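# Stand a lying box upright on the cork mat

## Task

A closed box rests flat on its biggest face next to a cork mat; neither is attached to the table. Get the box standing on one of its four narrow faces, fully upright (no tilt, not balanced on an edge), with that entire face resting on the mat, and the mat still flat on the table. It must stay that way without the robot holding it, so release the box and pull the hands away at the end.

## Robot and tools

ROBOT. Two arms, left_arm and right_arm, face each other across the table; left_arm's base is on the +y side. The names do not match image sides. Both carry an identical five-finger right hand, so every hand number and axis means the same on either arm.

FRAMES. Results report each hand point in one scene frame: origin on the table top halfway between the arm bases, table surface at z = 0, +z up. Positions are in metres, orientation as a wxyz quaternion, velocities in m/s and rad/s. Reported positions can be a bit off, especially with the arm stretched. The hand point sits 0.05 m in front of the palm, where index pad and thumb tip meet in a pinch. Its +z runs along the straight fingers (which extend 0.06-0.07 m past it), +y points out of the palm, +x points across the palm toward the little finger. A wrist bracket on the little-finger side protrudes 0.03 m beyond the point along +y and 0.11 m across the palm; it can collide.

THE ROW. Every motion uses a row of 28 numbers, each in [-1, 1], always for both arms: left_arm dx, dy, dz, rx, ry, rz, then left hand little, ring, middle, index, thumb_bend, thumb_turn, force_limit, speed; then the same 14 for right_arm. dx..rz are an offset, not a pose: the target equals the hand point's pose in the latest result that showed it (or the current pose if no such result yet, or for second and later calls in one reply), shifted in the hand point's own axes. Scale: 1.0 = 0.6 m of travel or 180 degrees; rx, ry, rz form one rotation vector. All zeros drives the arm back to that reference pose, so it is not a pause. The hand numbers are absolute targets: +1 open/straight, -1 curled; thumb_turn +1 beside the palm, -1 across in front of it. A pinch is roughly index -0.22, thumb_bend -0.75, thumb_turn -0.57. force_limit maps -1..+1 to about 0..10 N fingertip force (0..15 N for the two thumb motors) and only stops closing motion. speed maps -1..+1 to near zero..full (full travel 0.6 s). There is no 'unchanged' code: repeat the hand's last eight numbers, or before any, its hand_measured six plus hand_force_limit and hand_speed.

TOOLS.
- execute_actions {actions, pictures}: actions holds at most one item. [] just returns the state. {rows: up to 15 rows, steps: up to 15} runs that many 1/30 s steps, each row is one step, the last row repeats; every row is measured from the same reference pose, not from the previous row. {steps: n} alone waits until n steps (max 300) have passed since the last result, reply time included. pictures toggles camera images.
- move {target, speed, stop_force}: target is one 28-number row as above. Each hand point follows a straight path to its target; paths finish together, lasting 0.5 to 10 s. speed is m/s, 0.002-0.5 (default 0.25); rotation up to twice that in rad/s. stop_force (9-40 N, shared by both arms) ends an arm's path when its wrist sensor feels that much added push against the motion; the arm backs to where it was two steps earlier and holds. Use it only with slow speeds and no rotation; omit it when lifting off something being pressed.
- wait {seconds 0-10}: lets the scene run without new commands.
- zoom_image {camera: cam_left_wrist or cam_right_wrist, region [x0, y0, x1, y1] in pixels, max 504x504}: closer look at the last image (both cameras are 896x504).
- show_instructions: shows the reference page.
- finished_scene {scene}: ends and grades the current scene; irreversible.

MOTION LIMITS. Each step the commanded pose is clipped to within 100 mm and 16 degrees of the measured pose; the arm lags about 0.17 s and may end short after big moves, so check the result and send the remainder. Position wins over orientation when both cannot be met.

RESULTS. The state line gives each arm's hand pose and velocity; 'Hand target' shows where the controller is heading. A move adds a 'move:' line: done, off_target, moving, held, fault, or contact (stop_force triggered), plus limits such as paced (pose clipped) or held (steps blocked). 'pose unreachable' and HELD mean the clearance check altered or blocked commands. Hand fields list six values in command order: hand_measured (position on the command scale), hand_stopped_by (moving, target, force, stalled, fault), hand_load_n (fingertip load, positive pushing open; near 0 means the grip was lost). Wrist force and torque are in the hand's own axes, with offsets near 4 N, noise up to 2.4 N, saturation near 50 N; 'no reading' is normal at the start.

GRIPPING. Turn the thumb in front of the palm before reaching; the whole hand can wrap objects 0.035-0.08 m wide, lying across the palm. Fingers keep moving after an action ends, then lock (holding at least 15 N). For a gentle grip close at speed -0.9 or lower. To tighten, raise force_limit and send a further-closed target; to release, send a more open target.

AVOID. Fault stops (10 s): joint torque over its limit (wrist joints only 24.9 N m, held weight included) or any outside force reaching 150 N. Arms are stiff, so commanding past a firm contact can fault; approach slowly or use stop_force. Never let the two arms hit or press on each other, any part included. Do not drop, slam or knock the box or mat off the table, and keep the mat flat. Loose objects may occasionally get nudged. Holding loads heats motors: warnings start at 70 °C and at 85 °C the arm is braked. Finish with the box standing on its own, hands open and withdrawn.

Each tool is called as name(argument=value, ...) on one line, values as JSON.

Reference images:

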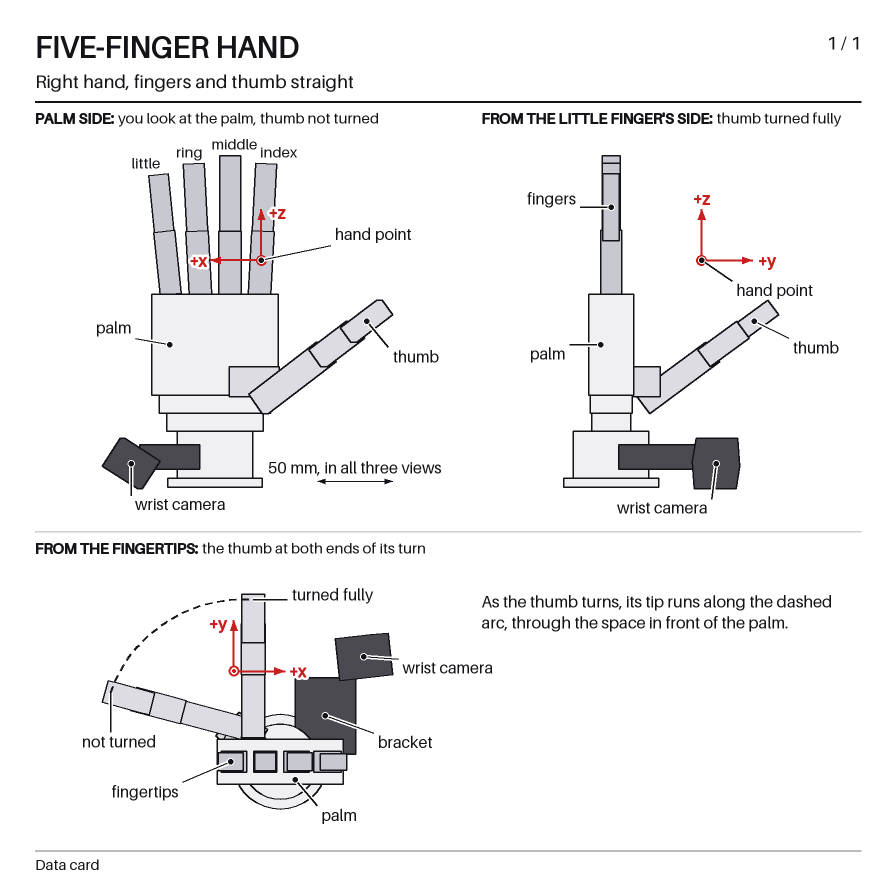

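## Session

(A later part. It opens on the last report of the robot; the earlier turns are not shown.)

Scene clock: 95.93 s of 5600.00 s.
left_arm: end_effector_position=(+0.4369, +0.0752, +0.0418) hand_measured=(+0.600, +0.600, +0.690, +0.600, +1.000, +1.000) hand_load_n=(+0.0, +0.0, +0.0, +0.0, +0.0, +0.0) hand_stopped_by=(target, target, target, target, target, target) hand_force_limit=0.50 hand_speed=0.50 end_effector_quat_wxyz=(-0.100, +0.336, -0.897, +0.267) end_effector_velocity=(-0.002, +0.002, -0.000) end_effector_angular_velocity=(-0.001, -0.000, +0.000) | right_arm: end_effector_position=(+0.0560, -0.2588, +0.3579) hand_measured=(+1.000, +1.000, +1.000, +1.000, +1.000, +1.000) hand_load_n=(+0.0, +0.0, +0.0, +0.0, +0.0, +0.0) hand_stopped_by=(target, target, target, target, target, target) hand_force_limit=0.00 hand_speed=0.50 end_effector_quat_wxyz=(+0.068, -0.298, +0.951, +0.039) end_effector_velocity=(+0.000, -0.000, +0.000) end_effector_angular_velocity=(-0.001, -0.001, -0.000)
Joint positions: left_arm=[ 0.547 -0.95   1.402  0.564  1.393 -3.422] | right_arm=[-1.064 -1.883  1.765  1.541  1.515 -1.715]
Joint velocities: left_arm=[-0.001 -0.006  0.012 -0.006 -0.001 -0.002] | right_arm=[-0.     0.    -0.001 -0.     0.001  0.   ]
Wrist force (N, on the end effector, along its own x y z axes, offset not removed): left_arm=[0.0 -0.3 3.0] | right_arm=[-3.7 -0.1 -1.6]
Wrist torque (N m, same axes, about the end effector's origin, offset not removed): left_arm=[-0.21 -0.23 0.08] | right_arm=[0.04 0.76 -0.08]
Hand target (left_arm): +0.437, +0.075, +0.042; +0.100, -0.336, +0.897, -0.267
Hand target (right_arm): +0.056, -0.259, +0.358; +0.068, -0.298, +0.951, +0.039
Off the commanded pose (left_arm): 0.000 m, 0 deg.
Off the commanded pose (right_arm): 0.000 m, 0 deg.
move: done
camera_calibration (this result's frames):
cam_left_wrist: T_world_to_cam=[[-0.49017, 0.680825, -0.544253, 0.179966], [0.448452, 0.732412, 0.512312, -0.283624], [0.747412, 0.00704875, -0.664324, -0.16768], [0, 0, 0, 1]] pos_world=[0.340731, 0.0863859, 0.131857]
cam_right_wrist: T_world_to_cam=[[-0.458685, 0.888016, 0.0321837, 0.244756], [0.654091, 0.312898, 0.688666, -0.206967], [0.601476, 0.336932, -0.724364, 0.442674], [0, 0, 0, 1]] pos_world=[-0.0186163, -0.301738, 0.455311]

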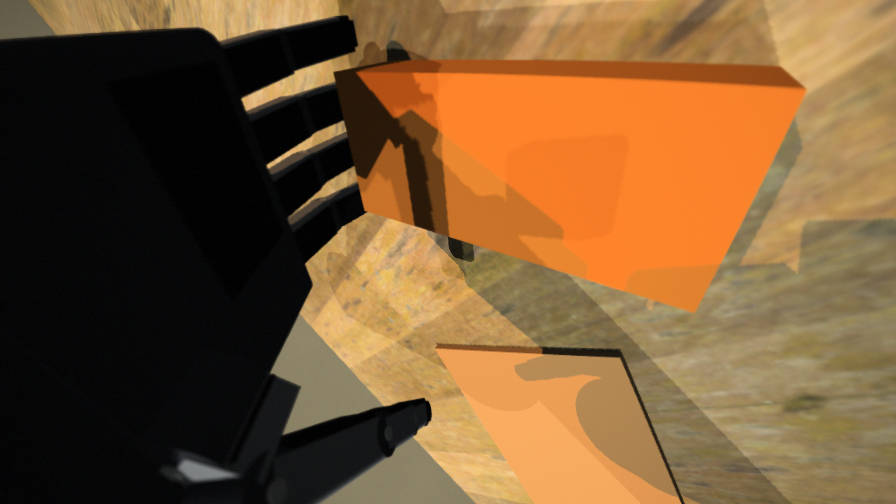

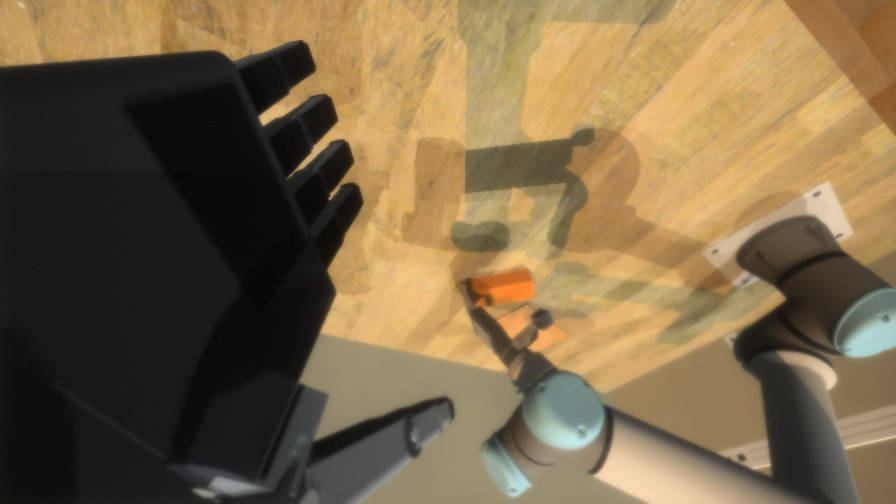

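move(target=[0,-0.105,-0.13,0,0,0,1,1,1,1,1,-1,0.5,0.5,0,0,0,0,0,0,1,1,1,1,1,1,0,0.5], speed=0.1)

move(target=[0.073,0.03,0,0.053,-0.314,-0.388,1,1,1,1,1,-1,0.5,0.5,0,0,0,0,0,0,1,1,1,1,1,1,0,0.5])

Scene clock: 111.13 s of 5600.00 s.
left_arm: end_effector_position=(+0.4437, +0.0679, +0.1413) hand_measured=(+1.000, +1.000, +1.000, +1.000, +1.000, -1.000) hand_load_n=(+0.0, +0.0, +0.0, +0.0, +0.0, +0.0) hand_stopped_by=(target, target, target, target, target, target) hand_force_limit=0.50 hand_speed=0.50 end_effector_quat_wxyz=(-0.100, +0.336, -0.897, +0.267) end_effector_velocity=(-0.000, -0.001, +0.003) end_effector_angular_velocity=(-0.000, -0.001, -0.001) | right_arm: end_effector_position=(+0.0560, -0.2588, +0.3579) hand_measured=(+1.000, +1.000, +1.000, +1.000, +1.000, +1.000) hand_load_n=(+0.0, +0.0, +0.0, +0.0, +0.0, +0.0) hand_stopped_by=(target, target, target, target, target, target) hand_force_limit=0.00 hand_speed=0.50 end_effector_quat_wxyz=(+0.068, -0.298, +0.951, +0.039) end_effector_velocity=(-0.000, +0.000, -0.000) end_effector_angular_velocity=(+0.001, -0.000, +0.000)
Joint positions: left_arm=[ 0.553 -1.006  1.226  0.796  1.397 -3.416] | right_arm=[-1.064 -1.883  1.765  1.541  1.515 -1.715]
Joint velocities: left_arm=[-0.002  0.    -0.008  0.007 -0.001 -0.   ] | right_arm=[ 0.    -0.001  0.001 -0.001 -0.    -0.   ]
Wrist force (N, on the end effector, along its own x y z axes, offset not removed): left_arm=[2.2 -3.6 -0.6] | right_arm=[-0.5 -1.1 0.0]
Wrist torque (N m, same axes, about the end effector's origin, offset not removed): left_arm=[-0.41 -0.29 -0.01] | right_arm=[-0.03 0.18 0.04]
Hand target (left_arm): +0.444, +0.068, +0.142; +0.100, -0.336, +0.897, -0.267
Hand target (right_arm): +0.056, -0.259, +0.358; +0.068, -0.298, +0.951, +0.039
Off the commanded pose (left_arm): 0.000 m, 0 deg.
Off the commanded pose (right_arm): 0.000 m, 0 deg.
After step 90, 10.70 s passed at rest.
move: done
camera_calibration (this result's frames):
cam_left_wrist: T_world_to_cam=[[-0.490131, 0.680778, -0.544346, 0.242417], [0.448434, 0.732456, 0.512264, -0.332291], [0.747448, 0.00697352, -0.664284, -0.106623], [0, 0, 0, 1]] pos_world=[0.347522, 0.0790998, 0.231352]
cam_right_wrist: T_world_to_cam=[[-0.458685, 0.888016, 0.0321838, 0.244756], [0.654091, 0.312898, 0.688666, -0.206967], [0.601476, 0.336932, -0.724364, 0.442674], [0, 0, 0, 1]] pos_world=[-0.0186163, -0.301738, 0.455311]

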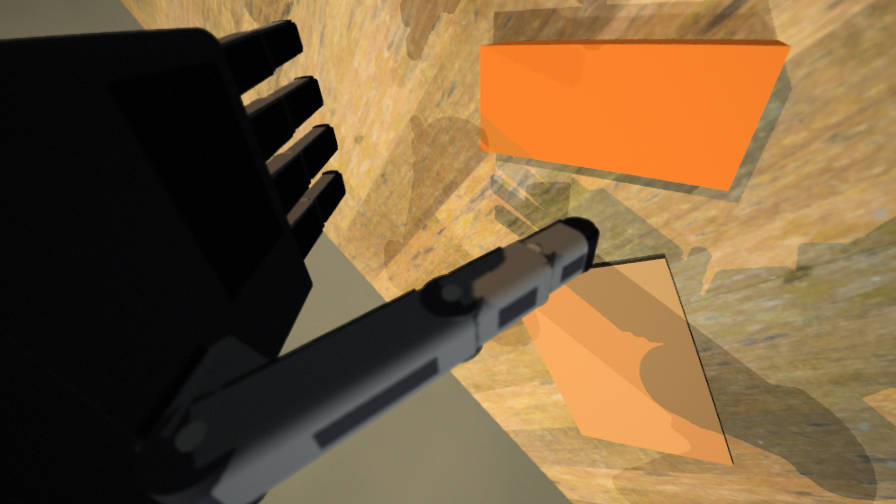

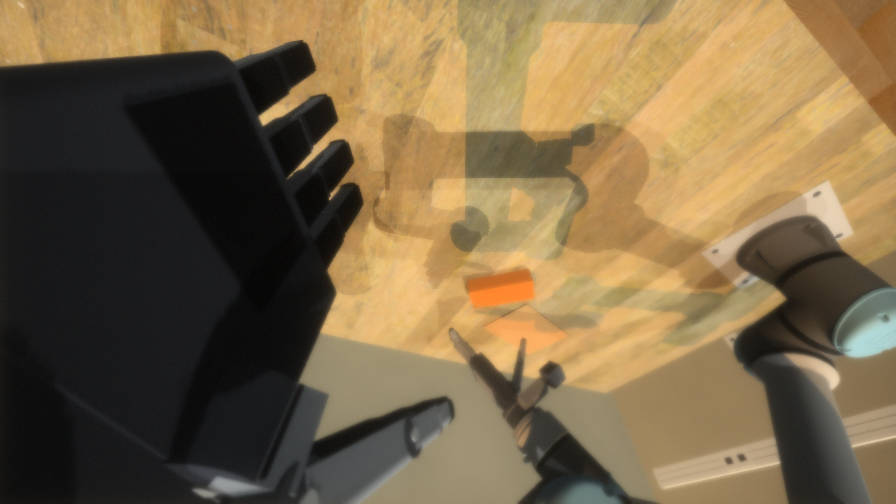

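Scene clock: 114.83 s of 5600.00 s.
left_arm: end_effector_position=(+0.4008, +0.0503, +0.1318) hand_measured=(+1.000, +1.000, +1.000, +1.000, +1.000, -1.000) hand_load_n=(+0.0, +0.0, +0.0, +0.0, +0.0, +0.0) hand_stopped_by=(target, target, target, target, target, target) hand_force_limit=0.50 hand_speed=0.50 end_effector_quat_wxyz=(-0.347, +0.840, -0.385, +0.161) end_effector_velocity=(-0.001, -0.000, +0.000) end_effector_angular_velocity=(+0.004, +0.000, +0.015) | right_arm: end_effector_position=(+0.0560, -0.2588, +0.3579) hand_measured=(+1.000, +1.000, +1.000, +1.000, +1.000, +1.000) hand_load_n=(+0.0, +0.0, +0.0, +0.0, +0.0, +0.0) hand_stopped_by=(target, target, target, target, target, target) hand_force_limit=0.00 hand_speed=0.50 end_effector_quat_wxyz=(+0.068, -0.298, +0.951, +0.039) end_effector_velocity=(+0.000, -0.000, +0.000) end_effector_angular_velocity=(-0.001, -0.002, -0.000)
Joint positions: left_arm=[ 0.39  -0.557  0.754  1.801  0.891 -5.346] | right_arm=[-1.064 -1.883  1.765  1.541  1.515 -1.715]
Joint velocities: left_arm=[ 0.001  0.007 -0.01   0.017  0.005 -0.017] | right_arm=[ 0.     0.    -0.001  0.     0.002 -0.   ]
Wrist force (N, on the end effector, along its own x y z axes, offset not removed): left_arm=[0.6 -2.0 0.3] | right_arm=[1.6 -0.7 -1.7]
Wrist torque (N m, same axes, about the end effector's origin, offset not removed): left_arm=[-0.32 -0.27 0.20] | right_arm=[0.07 -0.07 0.05]
Hand target (left_arm): +0.401, +0.050, +0.132; -0.347, +0.840, -0.385, +0.161
Hand target (right_arm): +0.056, -0.259, +0.358; +0.068, -0.298, +0.951, +0.039
Off the commanded pose (left_arm): 0.000 m, 0 deg.
Off the commanded pose (right_arm): 0.000 m, 0 deg.
move: done
camera_calibration (this result's frames):
cam_left_wrist: T_world_to_cam=[[-0.585469, -0.402677, -0.703618, 0.341871], [-0.805094, 0.390647, 0.44634, 0.232989], [0.0951352, 0.827796, -0.552904, 0.124786], [0, 0, 0, 1]] pos_world=[0.375861, -0.0566498, 0.205549]
cam_right_wrist: T_world_to_cam=[[-0.458685, 0.888016, 0.0321838, 0.244756], [0.654091, 0.312898, 0.688666, -0.206967], [0.601476, 0.336932, -0.724364, 0.442674], [0, 0, 0, 1]] pos_world=[-0.0186163, -0.301738, 0.455311]

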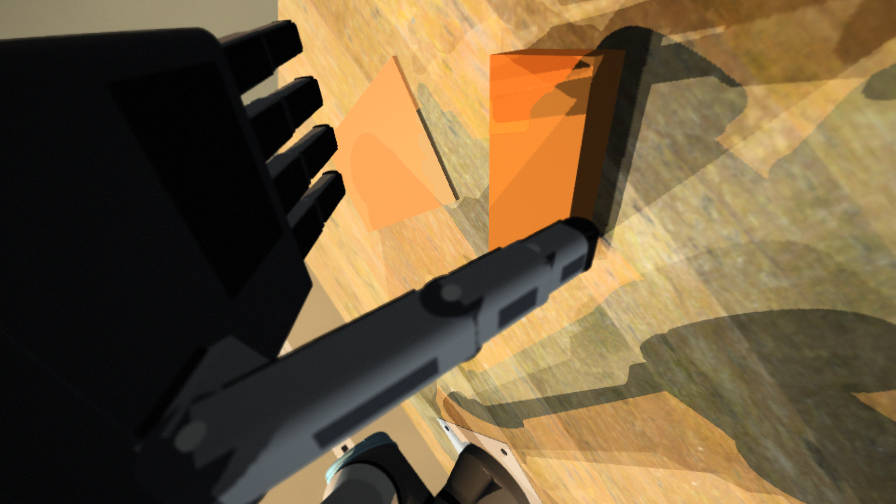

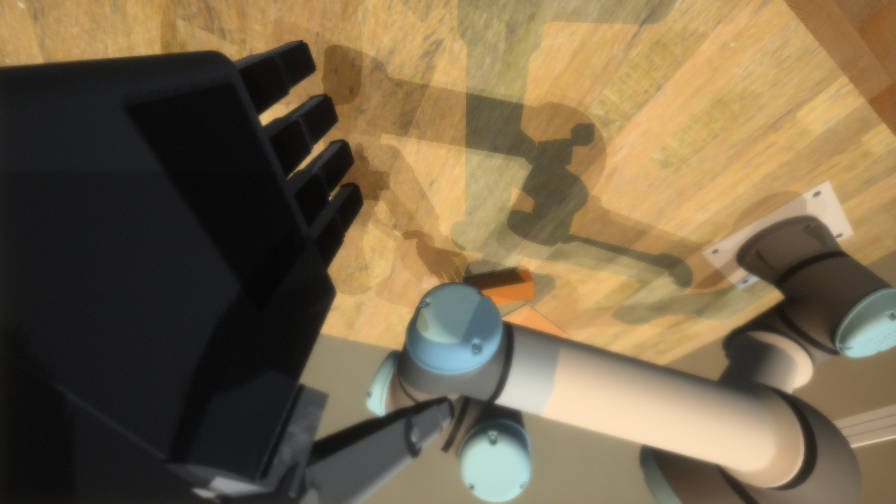

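move(target=[-0.05,0.095,0.095,0,0,0,1,1,1,1,1,-1,0.5,0.5,0,0,0,0,0,0,1,1,1,1,1,1,0,0.5], speed=0.03, stop_force=9)

Scene clock: 120.90 s of 5600.00 s.
left_arm: end_effector_position=(+0.3814, +0.0725, +0.0513) hand_measured=(+1.000, +1.000, +1.000, +1.000, +1.000, -1.000) hand_load_n=(+0.0, +0.0, +0.0, +0.0, +0.0, +0.0) hand_stopped_by=(target, target, target, target, target, target) hand_force_limit=0.50 hand_speed=0.50 end_effector_quat_wxyz=(-0.347, +0.840, -0.385, +0.161) end_effector_velocity=(-0.000, +0.001, -0.002) end_effector_angular_velocity=(-0.001, +0.000, +0.000) | right_arm: end_effector_position=(+0.0560, -0.2588, +0.3579) hand_measured=(+1.000, +1.000, +1.000, +1.000, +1.000, +1.000) hand_load_n=(+0.0, +0.0, +0.0, +0.0, +0.0, +0.0) hand_stopped_by=(target, target, target, target, target, target) hand_force_limit=0.00 hand_speed=0.50 end_effector_quat_wxyz=(+0.068, -0.298, +0.951, +0.039) end_effector_velocity=(-0.000, -0.000, -0.001) end_effector_angular_velocity=(-0.001, +0.000, +0.000)
Joint positions: left_arm=[ 0.368 -0.566  0.992  1.589  0.901 -5.372] | right_arm=[-1.064 -1.883  1.765  1.541  1.515 -1.715]
Joint velocities: left_arm=[-0.     0.001  0.005 -0.006  0.    -0.001] | right_arm=[ 0.    -0.     0.001 -0.001  0.001 -0.   ]
Wrist force (N, on the end effector, along its own x y z axes, offset not removed): left_arm=[0.4 -1.7 -0.6] | right_arm=[1.2 -2.2 0.3]
Wrist torque (N m, same axes, about the end effector's origin, offset not removed): left_arm=[-0.21 -0.10 0.15] | right_arm=[-0.38 -0.17 0.03]
Hand target (left_arm): +0.381, +0.073, +0.051; -0.347, +0.840, -0.385, +0.161
Hand target (right_arm): +0.056, -0.259, +0.358; +0.068, -0.298, +0.951, +0.039
Off the commanded pose (left_arm): 0.000 m, 0 deg.
Off the commanded pose (right_arm): 0.000 m, 0 deg.
move: done
camera_calibration (this result's frames):
cam_left_wrist: T_world_to_cam=[[-0.585452, -0.402673, -0.703634, 0.282794], [-0.805105, 0.390642, 0.446324, 0.244667], [0.0951461, 0.8278, -0.552897, 0.0637036], [0, 0, 0, 1]] pos_world=[0.356483, -0.0344376, 0.125004]
cam_right_wrist: T_world_to_cam=[[-0.458686, 0.888016, 0.0321838, 0.244756], [0.654091, 0.312898, 0.688666, -0.206967], [0.601476, 0.336932, -0.724364, 0.442674], [0, 0, 0, 1]] pos_world=[-0.0186163, -0.301738, 0.455311]

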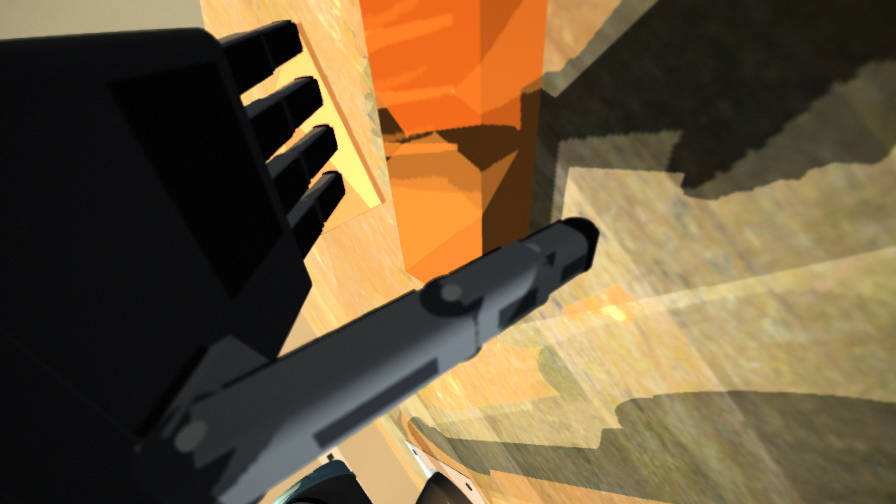

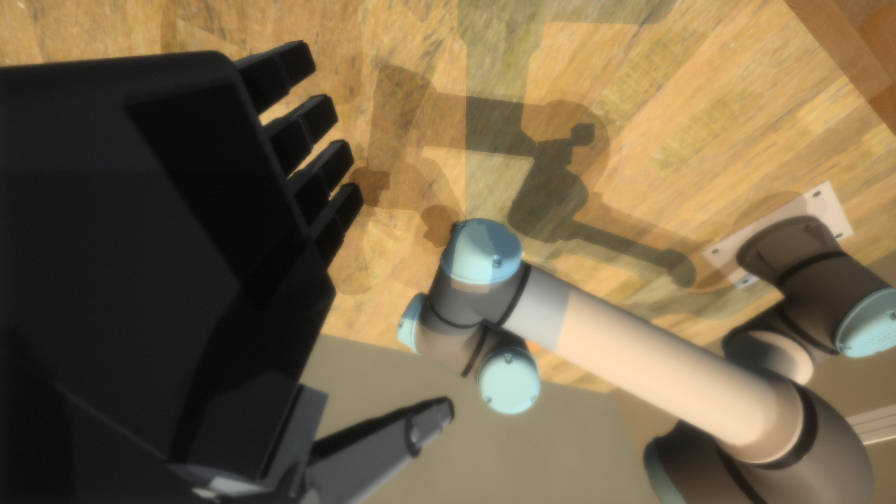

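move(target=[0,0.012,0.012,0,0,0,1,1,1,1,1,-1,0.5,0.5,0,0,0,0,0,0,1,1,1,1,1,1,0,0.5], speed=0.02, stop_force=9)

execute_actions(actions=[{"rows":[[0,0,0,0,0,0,-1,-1,-1,-1,-1,-1,0.6,-0.3,0,0,0,0,0,0,1,1,1,1,1,1,0,0.5]]}], pictures=false)

wait(seconds=1.5)

Scene clock: 124.90 s of 5600.00 s.
left_arm: end_effector_position=(+0.3814, +0.0724, +0.0414) hand_measured=(+1.000, +1.000, +1.000, +1.000, +1.000, -1.000) hand_load_n=(+0.0, +0.0, +0.0, +0.0, +0.0, +0.0) hand_stopped_by=(target, target, target, target, target, target) hand_force_limit=0.50 hand_speed=0.50 end_effector_quat_wxyz=(-0.347, +0.840, -0.385, +0.161) end_effector_velocity=(+0.000, -0.001, -0.003) end_effector_angular_velocity=(-0.003, -0.001, -0.000) | right_arm: end_effector_position=(+0.0560, -0.2588, +0.3579) hand_measured=(+1.000, +1.000, +1.000, +1.000, +1.000, +1.000) hand_load_n=(+0.0, +0.0, +0.0, +0.0, +0.0, +0.0) hand_stopped_by=(target, target, target, target, target, target) hand_force_limit=0.00 hand_speed=0.50 end_effector_quat_wxyz=(+0.068, -0.298, +0.951, +0.039) end_effector_velocity=(+0.001, -0.000, +0.000) end_effector_angular_velocity=(-0.001, -0.001, -0.001)
Joint positions: left_arm=[ 0.368 -0.554  0.996  1.573  0.901 -5.372] | right_arm=[-1.064 -1.883  1.765  1.541  1.515 -1.715]
Joint velocities: left_arm=[ 0.     0.003  0.    -0.006 -0.     0.   ] | right_arm=[-0.001  0.001 -0.001 -0.001  0.001  0.   ]
Wrist force (N, on the end effector, along its own x y z axes, offset not removed): left_arm=[1.4 0.5 -0.8] | right_arm=[-1.4 0.3 -0.2]
Wrist torque (N m, same axes, about the end effector's origin, offset not removed): left_arm=[0.18 -0.08 0.20] | right_arm=[-0.02 0.27 -0.21]
Hand target (left_arm): +0.381, +0.072, +0.041; -0.347, +0.840, -0.385, +0.161
Hand target (right_arm): +0.056, -0.259, +0.358; +0.068, -0.298, +0.951, +0.039
Off the commanded pose (left_arm): 0.000 m, 0 deg.
Off the commanded pose (right_arm): 0.000 m, 0 deg.
After step 90, 0.20 s passed at rest.
move: done
camera_calibration (this result's frames):
cam_left_wrist: T_world_to_cam=[[-0.585452, -0.40268, -0.703629, 0.275775], [-0.805101, 0.390672, 0.446304, 0.249098], [0.0951705, 0.827783, -0.552918, 0.0582838], [0, 0, 0, 1]] pos_world=[0.356455, -0.0345131, 0.115096]
cam_right_wrist: T_world_to_cam=[[-0.458686, 0.888016, 0.0321837, 0.244756], [0.65409, 0.312898, 0.688666, -0.206967], [0.601476, 0.336932, -0.724364, 0.442674], [0, 0, 0, 1]] pos_world=[-0.0186163, -0.301738, 0.455311]

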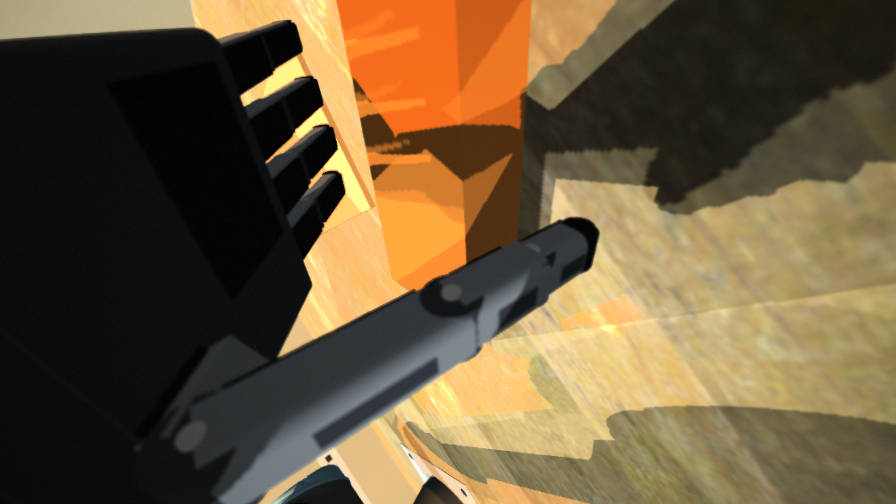

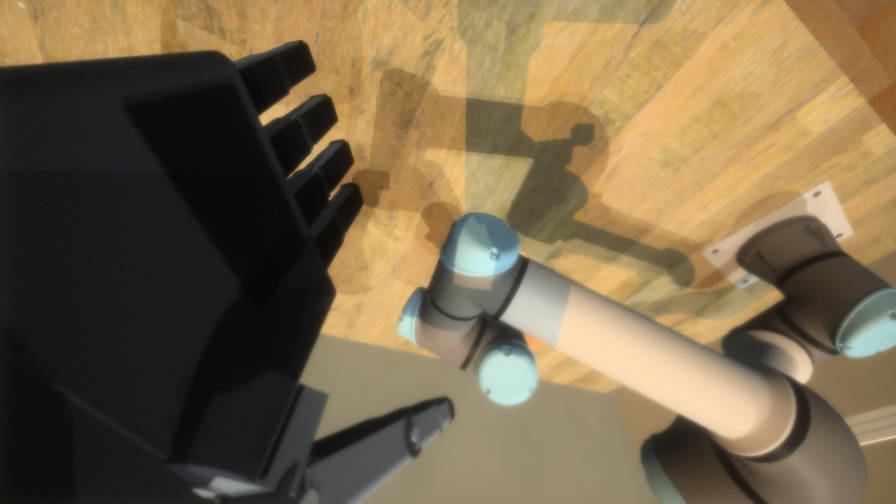

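Scene clock: 125.40 s of 5600.00 s.
left_arm: end_effector_position=(+0.3814, +0.0724, +0.0413) hand_measured=(+0.538, +0.538, +0.536, +0.538, +0.708, -1.000) hand_load_n=(+0.0, +0.0, +0.0, +0.0, +0.0, +0.0) hand_stopped_by=(moving, moving, moving, moving, moving, target) hand_force_limit=0.60 hand_speed=-0.30 end_effector_quat_wxyz=(-0.347, +0.840, -0.385, +0.161) end_effector_velocity=(-0.000, -0.000, +0.000) end_effector_angular_velocity=(+0.001, -0.001, -0.002) | right_arm: end_effector_position=(+0.0560, -0.2588, +0.3579) hand_measured=(+1.000, +1.000, +1.000, +1.000, +1.000, +1.000) hand_load_n=(+0.0, +0.0, +0.0, +0.0, +0.0, +0.0) hand_stopped_by=(target, target, target, target, target, target) hand_force_limit=0.00 hand_speed=0.50 end_effector_quat_wxyz=(+0.068, -0.298, +0.951, +0.039) end_effector_velocity=(+0.000, +0.000, +0.000) end_effector_angular_velocity=(+0.000, +0.002, -0.001)
Joint positions: left_arm=[ 0.368 -0.554  0.996  1.573  0.901 -5.372] | right_arm=[-1.064 -1.883  1.765  1.541  1.515 -1.715]
Joint velocities: left_arm=[-0.001 -0.    -0.     0.001 -0.001  0.   ] | right_arm=[-0.001  0.     0.     0.001 -0.001  0.   ]
Wrist force (N, on the end effector, along its own x y z axes, offset not removed): left_arm=[0.2 -3.7 -3.6] | right_arm=[0.8 0.7 -0.6]
Wrist torque (N m, same axes, about the end effector's origin, offset not removed): left_arm=[-0.30 0.03 0.13] | right_arm=[0.11 -0.03 0.02]
Hand target (left_arm): +0.381, +0.072, +0.041; -0.347, +0.840, -0.385, +0.161
Hand target (right_arm): +0.056, -0.259, +0.358; +0.068, -0.298, +0.951, +0.039
Off the commanded pose (left_arm): 0.000 m, 0 deg.
Off the commanded pose (right_arm): 0.000 m, 0 deg.
Steps of this call (steps 1 to 15: all 15 steps of this action). Readings (end_effector_position | what the end effector reports):
1: left_arm (+0.3814, +0.0724, +0.0413) | right_arm (+0.0560, -0.2588, +0.3579) | left_arm hand_measured=(+1.000, +1.000, +1.000, +1.000, +1.000, -1.000) hand_load_n=(+0.0, +0.0, +0.0, +0.0, +0.0, +0.0) hand_stopped_by=(moving, moving, moving, moving, moving, target) hand_force_limit=0.60 hand_speed=-0.30 | right_arm hand_measured=(+1.000, +1.000, +1.000, +1.000, +1.000, +1.000) hand_load_n=(+0.0, +0.0, +0.0, +0.0, +0.0, +0.0) hand_stopped_by=(target, target, target, target, target, target) hand_force_limit=0.00 hand_speed=0.50
2: left_arm (+0.3814, +0.0724, +0.0413) | right_arm (+0.0560, -0.2588, +0.3579) | left_arm hand_measured=(+1.000, +1.000, +1.000, +1.000, +1.000, -1.000) hand_load_n=(+0.0, +0.0, +0.0, +0.0, +0.0, +0.0) hand_stopped_by=(moving, moving, moving, moving, moving, target) hand_force_limit=0.60 hand_speed=-0.30 | right_arm hand_measured=(+1.000, +1.000, +1.000, +1.000, +1.000, +1.000) hand_load_n=(+0.0, +0.0, +0.0, +0.0, +0.0, +0.0) hand_stopped_by=(target, target, target, target, target, target) hand_force_limit=0.00 hand_speed=0.50
4: left_arm (+0.3814, +0.0724, +0.0413) | right_arm (+0.0560, -0.2588, +0.3579) | left_arm hand_measured=(+0.964, +0.964, +0.964, +0.964, +0.978, -1.000) hand_load_n=(+0.0, +0.0, +0.0, +0.0, +0.0, +0.0) hand_stopped_by=(moving, moving, moving, moving, moving, target) hand_force_limit=0.60 hand_speed=-0.30 | right_arm hand_measured=(+1.000, +1.000, +1.000, +1.000, +1.000, +1.000) hand_load_n=(+0.0, +0.0, +0.0, +0.0, +0.0, +0.0) hand_stopped_by=(target, target, target, target, target, target) hand_force_limit=0.00 hand_speed=0.50
8: left_arm (+0.3814, +0.0724, +0.0413) | right_arm (+0.0560, -0.2588, +0.3579) | left_arm hand_measured=(+0.810, +0.810, +0.810, +0.810, +0.880, -1.000) hand_load_n=(+0.0, +0.0, +0.0, +0.0, +0.0, +0.0) hand_stopped_by=(moving, moving, moving, moving, moving, target) hand_force_limit=0.60 hand_speed=-0.30 | right_arm hand_measured=(+1.000, +1.000, +1.000, +1.000, +1.000, +1.000) hand_load_n=(+0.0, +0.0, +0.0, +0.0, +0.0, +0.0) hand_stopped_by=(target, target, target, target, target, target) hand_force_limit=0.00 hand_speed=0.50
15: the state above

Scene clock: 126.90 s of 5600.00 s.
left_arm: end_effector_position=(+0.3814, +0.0724, +0.0414) hand_measured=(+0.122, +0.190, +0.230, +0.196, +0.536, -1.000) hand_load_n=(+12.0, +2.5, +0.0, +9.5, +22.0, +6.5) hand_stopped_by=(force, force, force, force, force, target) hand_force_limit=0.60 hand_speed=-0.30 end_effector_quat_wxyz=(-0.347, +0.840, -0.385, +0.161) end_effector_velocity=(+0.000, +0.000, -0.000) end_effector_angular_velocity=(+0.001, -0.002, -0.001) | right_arm: end_effector_position=(+0.0560, -0.2588, +0.3579) hand_measured=(+1.000, +1.000, +1.000, +1.000, +1.000, +1.000) hand_load_n=(+0.0, +0.0, +0.0, +0.0, +0.0, +0.0) hand_stopped_by=(target, target, target, target, target, target) hand_force_limit=0.00 hand_speed=0.50 end_effector_quat_wxyz=(+0.068, -0.298, +0.951, +0.039) end_effector_velocity=(-0.000, +0.000, +0.000) end_effector_angular_velocity=(-0.000, +0.001, +0.001)
Joint positions: left_arm=[ 0.368 -0.554  0.996  1.573  0.901 -5.372] | right_arm=[-1.064 -1.883  1.765  1.541  1.515 -1.715]
Joint velocities: left_arm=[-0.     0.     0.001 -0.001 -0.003 -0.   ] | right_arm=[ 0.001  0.    -0.     0.001 -0.     0.   ]
Wrist force (N, on the end effector, along its own x y z axes, offset not removed): left_arm=[-0.2 -5.0 -5.0] | right_arm=[1.1 0.6 -2.7]
Wrist torque (N m, same axes, about the end effector's origin, offset not removed): left_arm=[-0.23 0.15 0.13] | right_arm=[0.25 0.05 0.25]
Hand target (left_arm): +0.381, +0.072, +0.041; -0.347, +0.840, -0.385, +0.161
Hand target (right_arm): +0.056, -0.259, +0.358; +0.068, -0.298, +0.951, +0.039
Off the commanded pose (left_arm): 0.000 m, 0 deg.
Off the commanded pose (right_arm): 0.000 m, 0 deg.
Steps of this call (steps 1 to 45: nothing new was sent). Readings (end_effector_position | what the end effector reports):
1: left_arm (+0.3814, +0.0724, +0.0413) | right_arm (+0.0560, -0.2588, +0.3579) | left_arm hand_measured=(+0.498, +0.498, +0.498, +0.498, +0.684, -1.000) hand_load_n=(+0.0, +0.0, +0.0, +0.0, +0.0, +0.0) hand_stopped_by=(moving, moving, moving, moving, moving, target) hand_force_limit=0.60 hand_speed=-0.30 | right_arm hand_measured=(+1.000, +1.000, +1.000, +1.000, +1.000, +1.000) hand_load_n=(+0.0, +0.0, +0.0, +0.0, +0.0, +0.0) hand_stopped_by=(target, target, target, target, target, target) hand_force_limit=0.00 hand_speed=0.50
2: left_arm (+0.3814, +0.0724, +0.0413) | right_arm (+0.0560, -0.2588, +0.3579) | left_arm hand_measured=(+0.460, +0.460, +0.460, +0.460, +0.658, -1.000) hand_load_n=(+0.0, +0.0, +0.0, +0.0, +0.0, +0.0) hand_stopped_by=(moving, moving, moving, moving, moving, target) hand_force_limit=0.60 hand_speed=-0.30 | right_arm hand_measured=(+1.000, +1.000, +1.000, +1.000, +1.000, +1.000) hand_load_n=(+0.0, +0.0, +0.0, +0.0, +0.0, +0.0) hand_stopped_by=(target, target, target, target, target, target) hand_force_limit=0.00 hand_speed=0.50
4: left_arm (+0.3814, +0.0724, +0.0413) | right_arm (+0.0560, -0.2588, +0.3579) | left_arm hand_measured=(+0.382, +0.382, +0.382, +0.382, +0.610, -1.000) hand_load_n=(+0.0, +0.0, +0.0, +0.0, +0.0, +0.0) hand_stopped_by=(moving, moving, moving, moving, moving, target) hand_force_limit=0.60 hand_speed=-0.30 | right_arm hand_measured=(+1.000, +1.000, +1.000, +1.000, +1.000, +1.000) hand_load_n=(+0.0, +0.0, +0.0, +0.0, +0.0, +0.0) hand_stopped_by=(target, target, target, target, target, target) hand_force_limit=0.00 hand_speed=0.50
8: left_arm (+0.3814, +0.0724, +0.0414) | right_arm (+0.0560, -0.2588, +0.3579) | left_arm hand_measured=(+0.226, +0.226, +0.230, +0.226, +0.524, -1.000) hand_load_n=(+0.0, +0.5, +10.0, +4.0, +13.0, +1.0) hand_stopped_by=(moving, moving, force, moving, force, target) hand_force_limit=0.60 hand_speed=-0.30 | right_arm hand_measured=(+1.000, +1.000, +1.000, +1.000, +1.000, +1.000) hand_load_n=(+0.0, +0.0, +0.0, +0.0, +0.0, +0.0) hand_stopped_by=(target, target, target, target, target, target) hand_force_limit=0.00 hand_speed=0.50
45: the state above
camera_calibration (this result's frames):
cam_left_wrist: T_world_to_cam=[[-0.585448, -0.402703, -0.703621, 0.275787], [-0.805104, 0.390686, 0.446286, 0.249092], [0.0951741, 0.827765, -0.552944, 0.0582977], [0, 0, 0, 1]] pos_world=[0.356456, -0.0345137, 0.115118]
cam_right_wrist: T_world_to_cam=[[-0.458685, 0.888016, 0.0321836, 0.244756], [0.65409, 0.312898, 0.688666, -0.206967], [0.601476, 0.336932, -0.724364, 0.442674], [0, 0, 0, 1]] pos_world=[-0.0186163, -0.301738, 0.455311]

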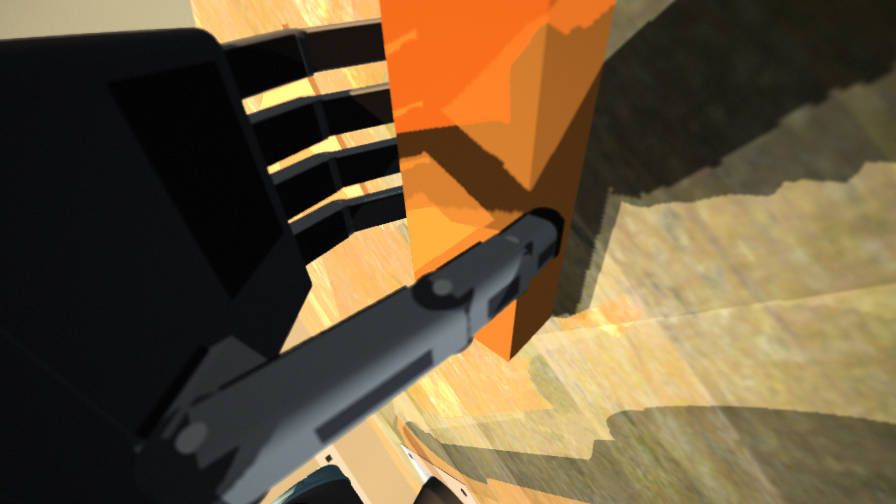

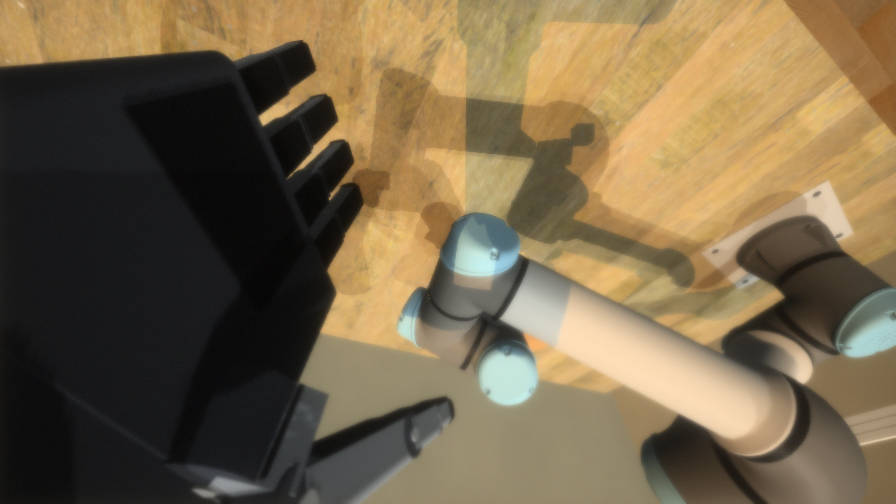

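move(target=[0,-0.165,-0.165,0,0,0,-1,-1,-1,-1,-1,-1,0.6,-0.3,0,0,0,0,0,0,1,1,1,1,1,1,0,0.5], speed=0.1)

move(target=[0,0,0,0,0.354,-0.354,-1,-1,-1,-1,-1,-1,0.6,-0.3,0,0,0,0,0,0,1,1,1,1,1,1,0,0.5], speed=0.2)

Scene clock: 132.70 s of 5600.00 s.
left_arm: end_effector_position=(+0.3812, +0.0732, +0.1811) hand_measured=(+0.122, +0.190, +0.230, +0.196, +0.536, -1.000) hand_load_n=(+10.5, +2.0, +0.0, +10.5, +21.5, +8.5) hand_stopped_by=(force, force, force, force, force, target) hand_force_limit=0.60 hand_speed=-0.30 end_effector_quat_wxyz=(-0.347, +0.840, -0.386, +0.161) end_effector_velocity=(+0.000, +0.000, +0.002) end_effector_angular_velocity=(+0.000, -0.001, +0.001) | right_arm: end_effector_position=(+0.0560, -0.2588, +0.3579) hand_measured=(+1.000, +1.000, +1.000, +1.000, +1.000, +1.000) hand_load_n=(+0.0, +0.0, +0.0, +0.0, +0.0, +0.0) hand_stopped_by=(target, target, target, target, target, target) hand_force_limit=0.00 hand_speed=0.50 end_effector_quat_wxyz=(+0.068, -0.298, +0.951, +0.039) end_effector_velocity=(+0.001, -0.000, +0.000) end_effector_angular_velocity=(-0.000, -0.004, -0.001)
Joint positions: left_arm=[ 0.368 -0.683  0.869  1.828  0.901 -5.372] | right_arm=[-1.064 -1.883  1.765  1.541  1.515 -1.715]
Joint velocities: left_arm=[-0.    -0.001 -0.004  0.006 -0.001 -0.002] | right_arm=[-0.001  0.001 -0.002 -0.002  0.002 -0.   ]
Wrist force (N, on the end effector, along its own x y z axes, offset not removed): left_arm=[1.9 -0.5 1.8] | right_arm=[-2.0 1.4 -0.6]
Wrist torque (N m, same axes, about the end effector's origin, offset not removed): left_arm=[-0.15 -0.43 0.30] | right_arm=[0.23 0.34 0.05]
Hand target (left_arm): +0.381, +0.073, +0.181; -0.347, +0.840, -0.385, +0.161
Hand target (right_arm): +0.056, -0.259, +0.358; +0.068, -0.298, +0.951, +0.039
Off the commanded pose (left_arm): 0.000 m, 0 deg.
Off the commanded pose (right_arm): 0.000 m, 0 deg.
After step 90, 0.90 s passed at rest.
move: done
camera_calibration (this result's frames):
cam_left_wrist: T_world_to_cam=[[-0.58555, -0.402563, -0.703616, 0.374341], [-0.805017, 0.390792, 0.446351, 0.18619], [0.0952834, 0.827783, -0.552898, 0.13486], [0, 0, 0, 1]] pos_world=[0.356232, -0.0337007, 0.25485]
cam_right_wrist: T_world_to_cam=[[-0.458685, 0.888016, 0.0321837, 0.244756], [0.654091, 0.312898, 0.688666, -0.206967], [0.601476, 0.336932, -0.724364, 0.442674], [0, 0, 0, 1]] pos_world=[-0.0186163, -0.301738, 0.455311]

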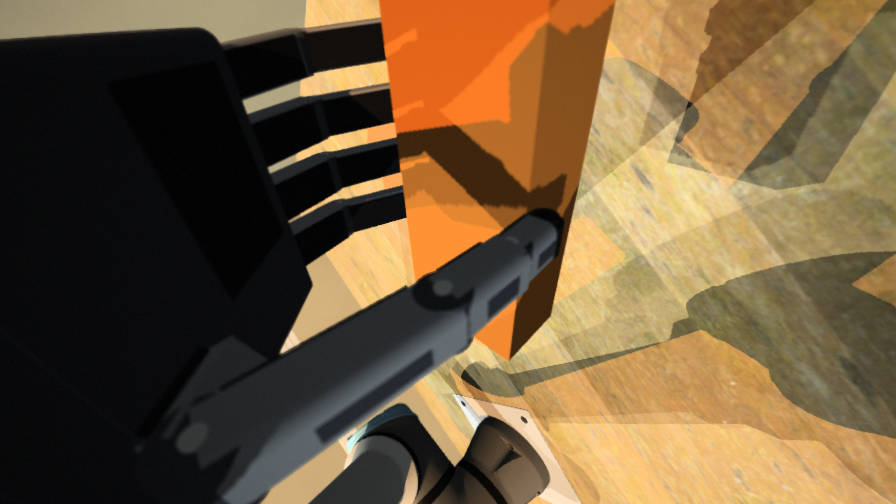

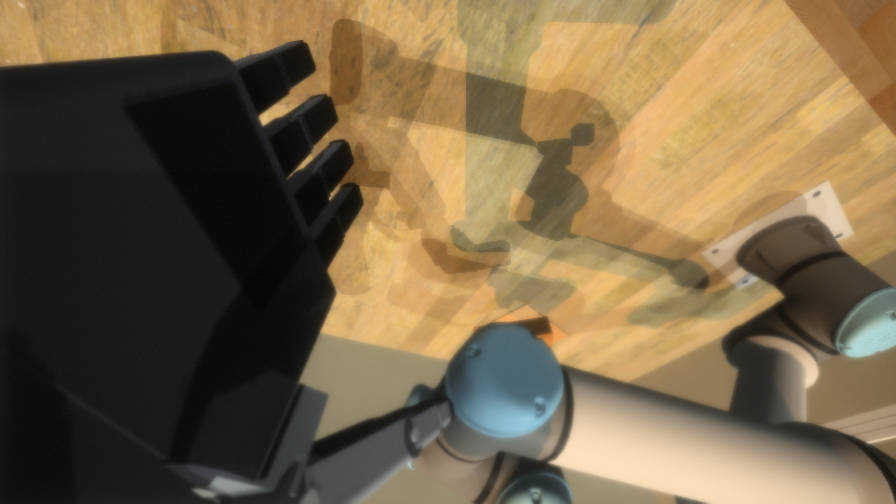

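Scene clock: 137.13 s of 5600.00 s.
left_arm: end_effector_position=(+0.3813, +0.0729, +0.1812) hand_measured=(+0.122, +0.190, +0.230, +0.196, +0.536, -1.000) hand_load_n=(+10.0, +2.0, +0.0, +11.0, +21.5, +9.0) hand_stopped_by=(force, force, force, force, force, target) hand_force_limit=0.60 hand_speed=-0.30 end_effector_quat_wxyz=(-0.033, -0.705, +0.031, -0.707) end_effector_velocity=(+0.001, +0.000, +0.000) end_effector_angular_velocity=(-0.009, -0.012, +0.002) | right_arm: end_effector_position=(+0.0560, -0.2588, +0.3579) hand_measured=(+1.000, +1.000, +1.000, +1.000, +1.000, +1.000) hand_load_n=(+0.0, +0.0, +0.0, +0.0, +0.0, +0.0) hand_stopped_by=(target, target, target, target, target, target) hand_force_limit=0.00 hand_speed=0.50 end_effector_quat_wxyz=(+0.068, -0.298, +0.951, +0.039) end_effector_velocity=(+0.000, +0.001, +0.000) end_effector_angular_velocity=(+0.002, +0.001, +0.001)
Joint positions: left_arm=[ 0.069 -0.986  1.878  0.674 -0.003 -6.282] | right_arm=[-1.064 -1.883  1.765  1.541  1.515 -1.715]
Joint velocities: left_arm=[ 0.002  0.006  0.    -0.012 -0.013 -0.003] | right_arm=[ 0.     0.001 -0.001 -0.    -0.002  0.   ]
Wrist force (N, on the end effector, along its own x y z axes, offset not removed): left_arm=[1.5 -2.0 1.0] | right_arm=[0.7 -0.5 -1.8]
Wrist torque (N m, same axes, about the end effector's origin, offset not removed): left_arm=[-0.42 -0.43 0.27] | right_arm=[0.06 0.04 0.05]
Hand target (left_arm): +0.382, +0.073, +0.181; +0.034, +0.705, -0.030, +0.708
Hand target (right_arm): +0.056, -0.259, +0.358; +0.068, -0.298, +0.951, +0.039
Off the commanded pose (left_arm): 0.000 m, 1 deg.
Off the commanded pose (right_arm): 0.000 m, 0 deg.
move: done
camera_calibration (this result's frames):
cam_left_wrist: T_world_to_cam=[[-0.0920262, -0.992947, -0.0747536, 0.115222], [-0.560208, 0.113692, -0.820512, 0.342807], [0.823224, -0.0336311, -0.56672, -0.0771008], [0, 0, 0, 1]] pos_world=[0.266118, 0.072842, 0.246196]
cam_right_wrist: T_world_to_cam=[[-0.458685, 0.888016, 0.0321837, 0.244756], [0.654091, 0.312898, 0.688666, -0.206967], [0.601476, 0.336932, -0.724364, 0.442674], [0, 0, 0, 1]] pos_world=[-0.0186163, -0.301738, 0.455311]

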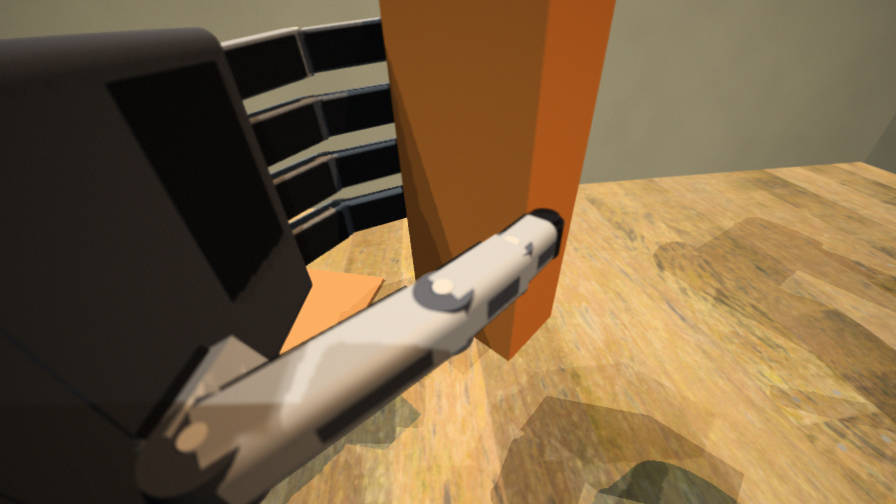

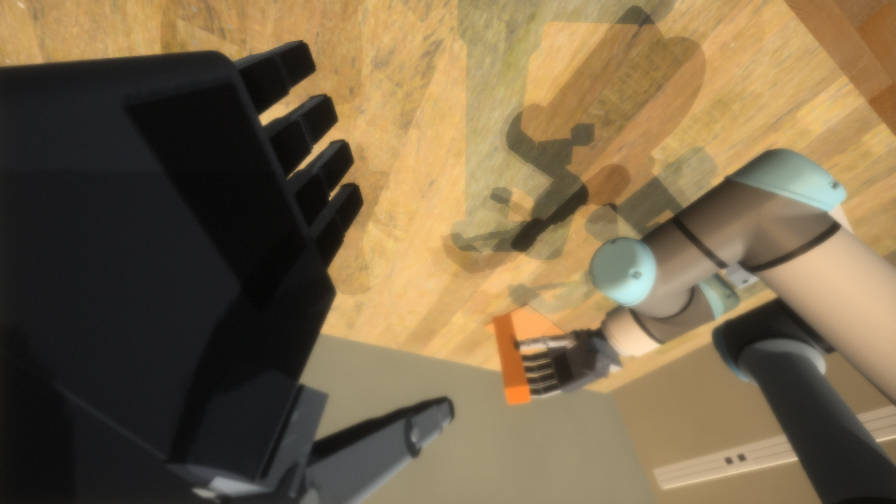

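move(target=[-0.1,-0.335,0.24,-0.15,0,0,-1,-1,-1,-1,-1,-1,0.6,-0.3,0,0,0,0,0,0,1,1,1,1,1,1,0,0.5], speed=0.12)

Scene clock: 144.70 s of 5600.00 s.
left_arm: end_effector_position=(+0.5419, +0.2592, +0.1201) hand_measured=(+0.122, +0.190, +0.230, +0.196, +0.536, -1.000) hand_load_n=(+10.0, +2.0, +0.0, +11.0, +21.5, +9.0) hand_stopped_by=(force, force, force, force, force, target) hand_force_limit=0.60 hand_speed=-0.30 end_effector_quat_wxyz=(+0.121, -0.682, -0.107, -0.713) end_effector_velocity=(+0.002, +0.001, -0.000) end_effector_angular_velocity=(+0.009, -0.003, +0.004) | right_arm: end_effector_position=(+0.0560, -0.2588, +0.3579) hand_measured=(+1.000, +1.000, +1.000, +1.000, +1.000, +1.000) hand_load_n=(+0.0, +0.0, +0.0, +0.0, +0.0, +0.0) hand_stopped_by=(target, target, target, target, target, target) hand_force_limit=0.00 hand_speed=0.50 end_effector_quat_wxyz=(+0.068, -0.298, +0.951, +0.039) end_effector_velocity=(+0.000, +0.000, +0.000) end_effector_angular_velocity=(+0.000, +0.000, +0.000)
Joint positions: left_arm=[ 0.484 -0.848  1.908  0.521 -0.047 -6.282] | right_arm=[-1.064 -1.883  1.765  1.541  1.515 -1.715]
Joint velocities: left_arm=[ 0.004  0.007 -0.005  0.006 -0.006 -0.   ] | right_arm=[ 0.     0.001 -0.001  0.    -0.     0.   ]
Wrist force (N, on the end effector, along its own x y z axes, offset not removed): left_arm=[-1.6 -0.2 0.2] | right_arm=[0.4 1.6 -1.1]
Wrist torque (N m, same axes, about the end effector's origin, offset not removed): left_arm=[-0.01 0.18 -0.05] | right_arm=[0.26 0.03 0.02]
Hand target (left_arm): +0.542, +0.259, +0.120; -0.122, +0.682, +0.107, +0.713
Hand target (right_arm): +0.056, -0.259, +0.358; +0.068, -0.298, +0.951, +0.039
Off the commanded pose (left_arm): 0.002 m, 51 deg; orientation clipped at the last step of the last action.
Off the commanded pose (right_arm): 0.000 m, 0 deg.
joint sent to its limit (left arm) — the command would take joint 6 (wrist 3) past its lower limit, so that joint was sent only as far as its limit.
After step 90, 1.90 s passed at rest.
move: off_target (left_arm); limits=paced
camera_calibration (this result's frames):
cam_left_wrist: T_world_to_cam=[[0.31897, -0.94343, -0.0905426, 0.0767286], [-0.527951, -0.0975307, -0.843656, 0.40155], [0.7871, 0.316903, -0.529194, -0.313468], [0, 0, 0, 1]] pos_world=[0.434255, 0.21089, 0.179832]
cam_right_wrist: T_world_to_cam=[[-0.458686, 0.888016, 0.0321837, 0.244756], [0.654091, 0.312898, 0.688666, -0.206967], [0.601476, 0.336932, -0.724364, 0.442674], [0, 0, 0, 1]] pos_world=[-0.0186163, -0.301738, 0.455311]

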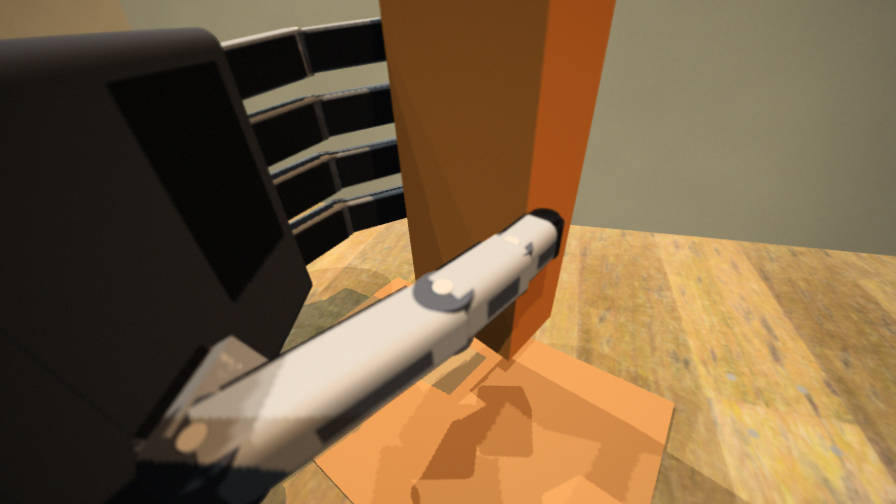

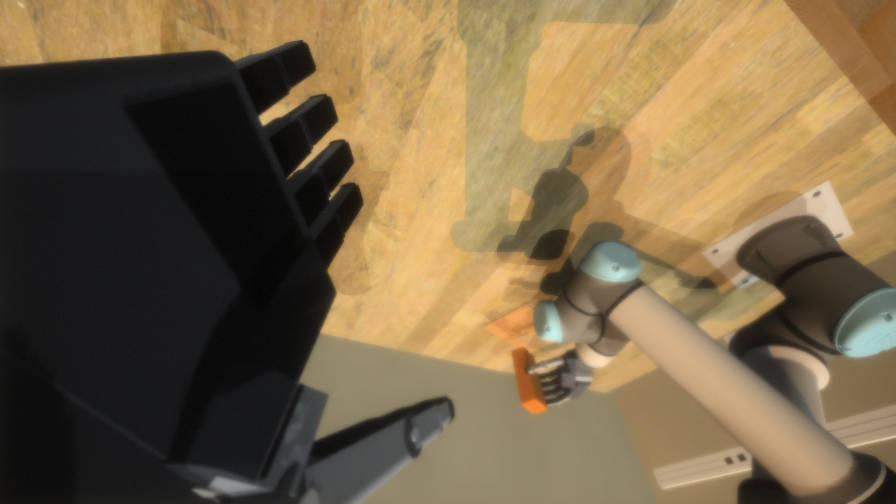

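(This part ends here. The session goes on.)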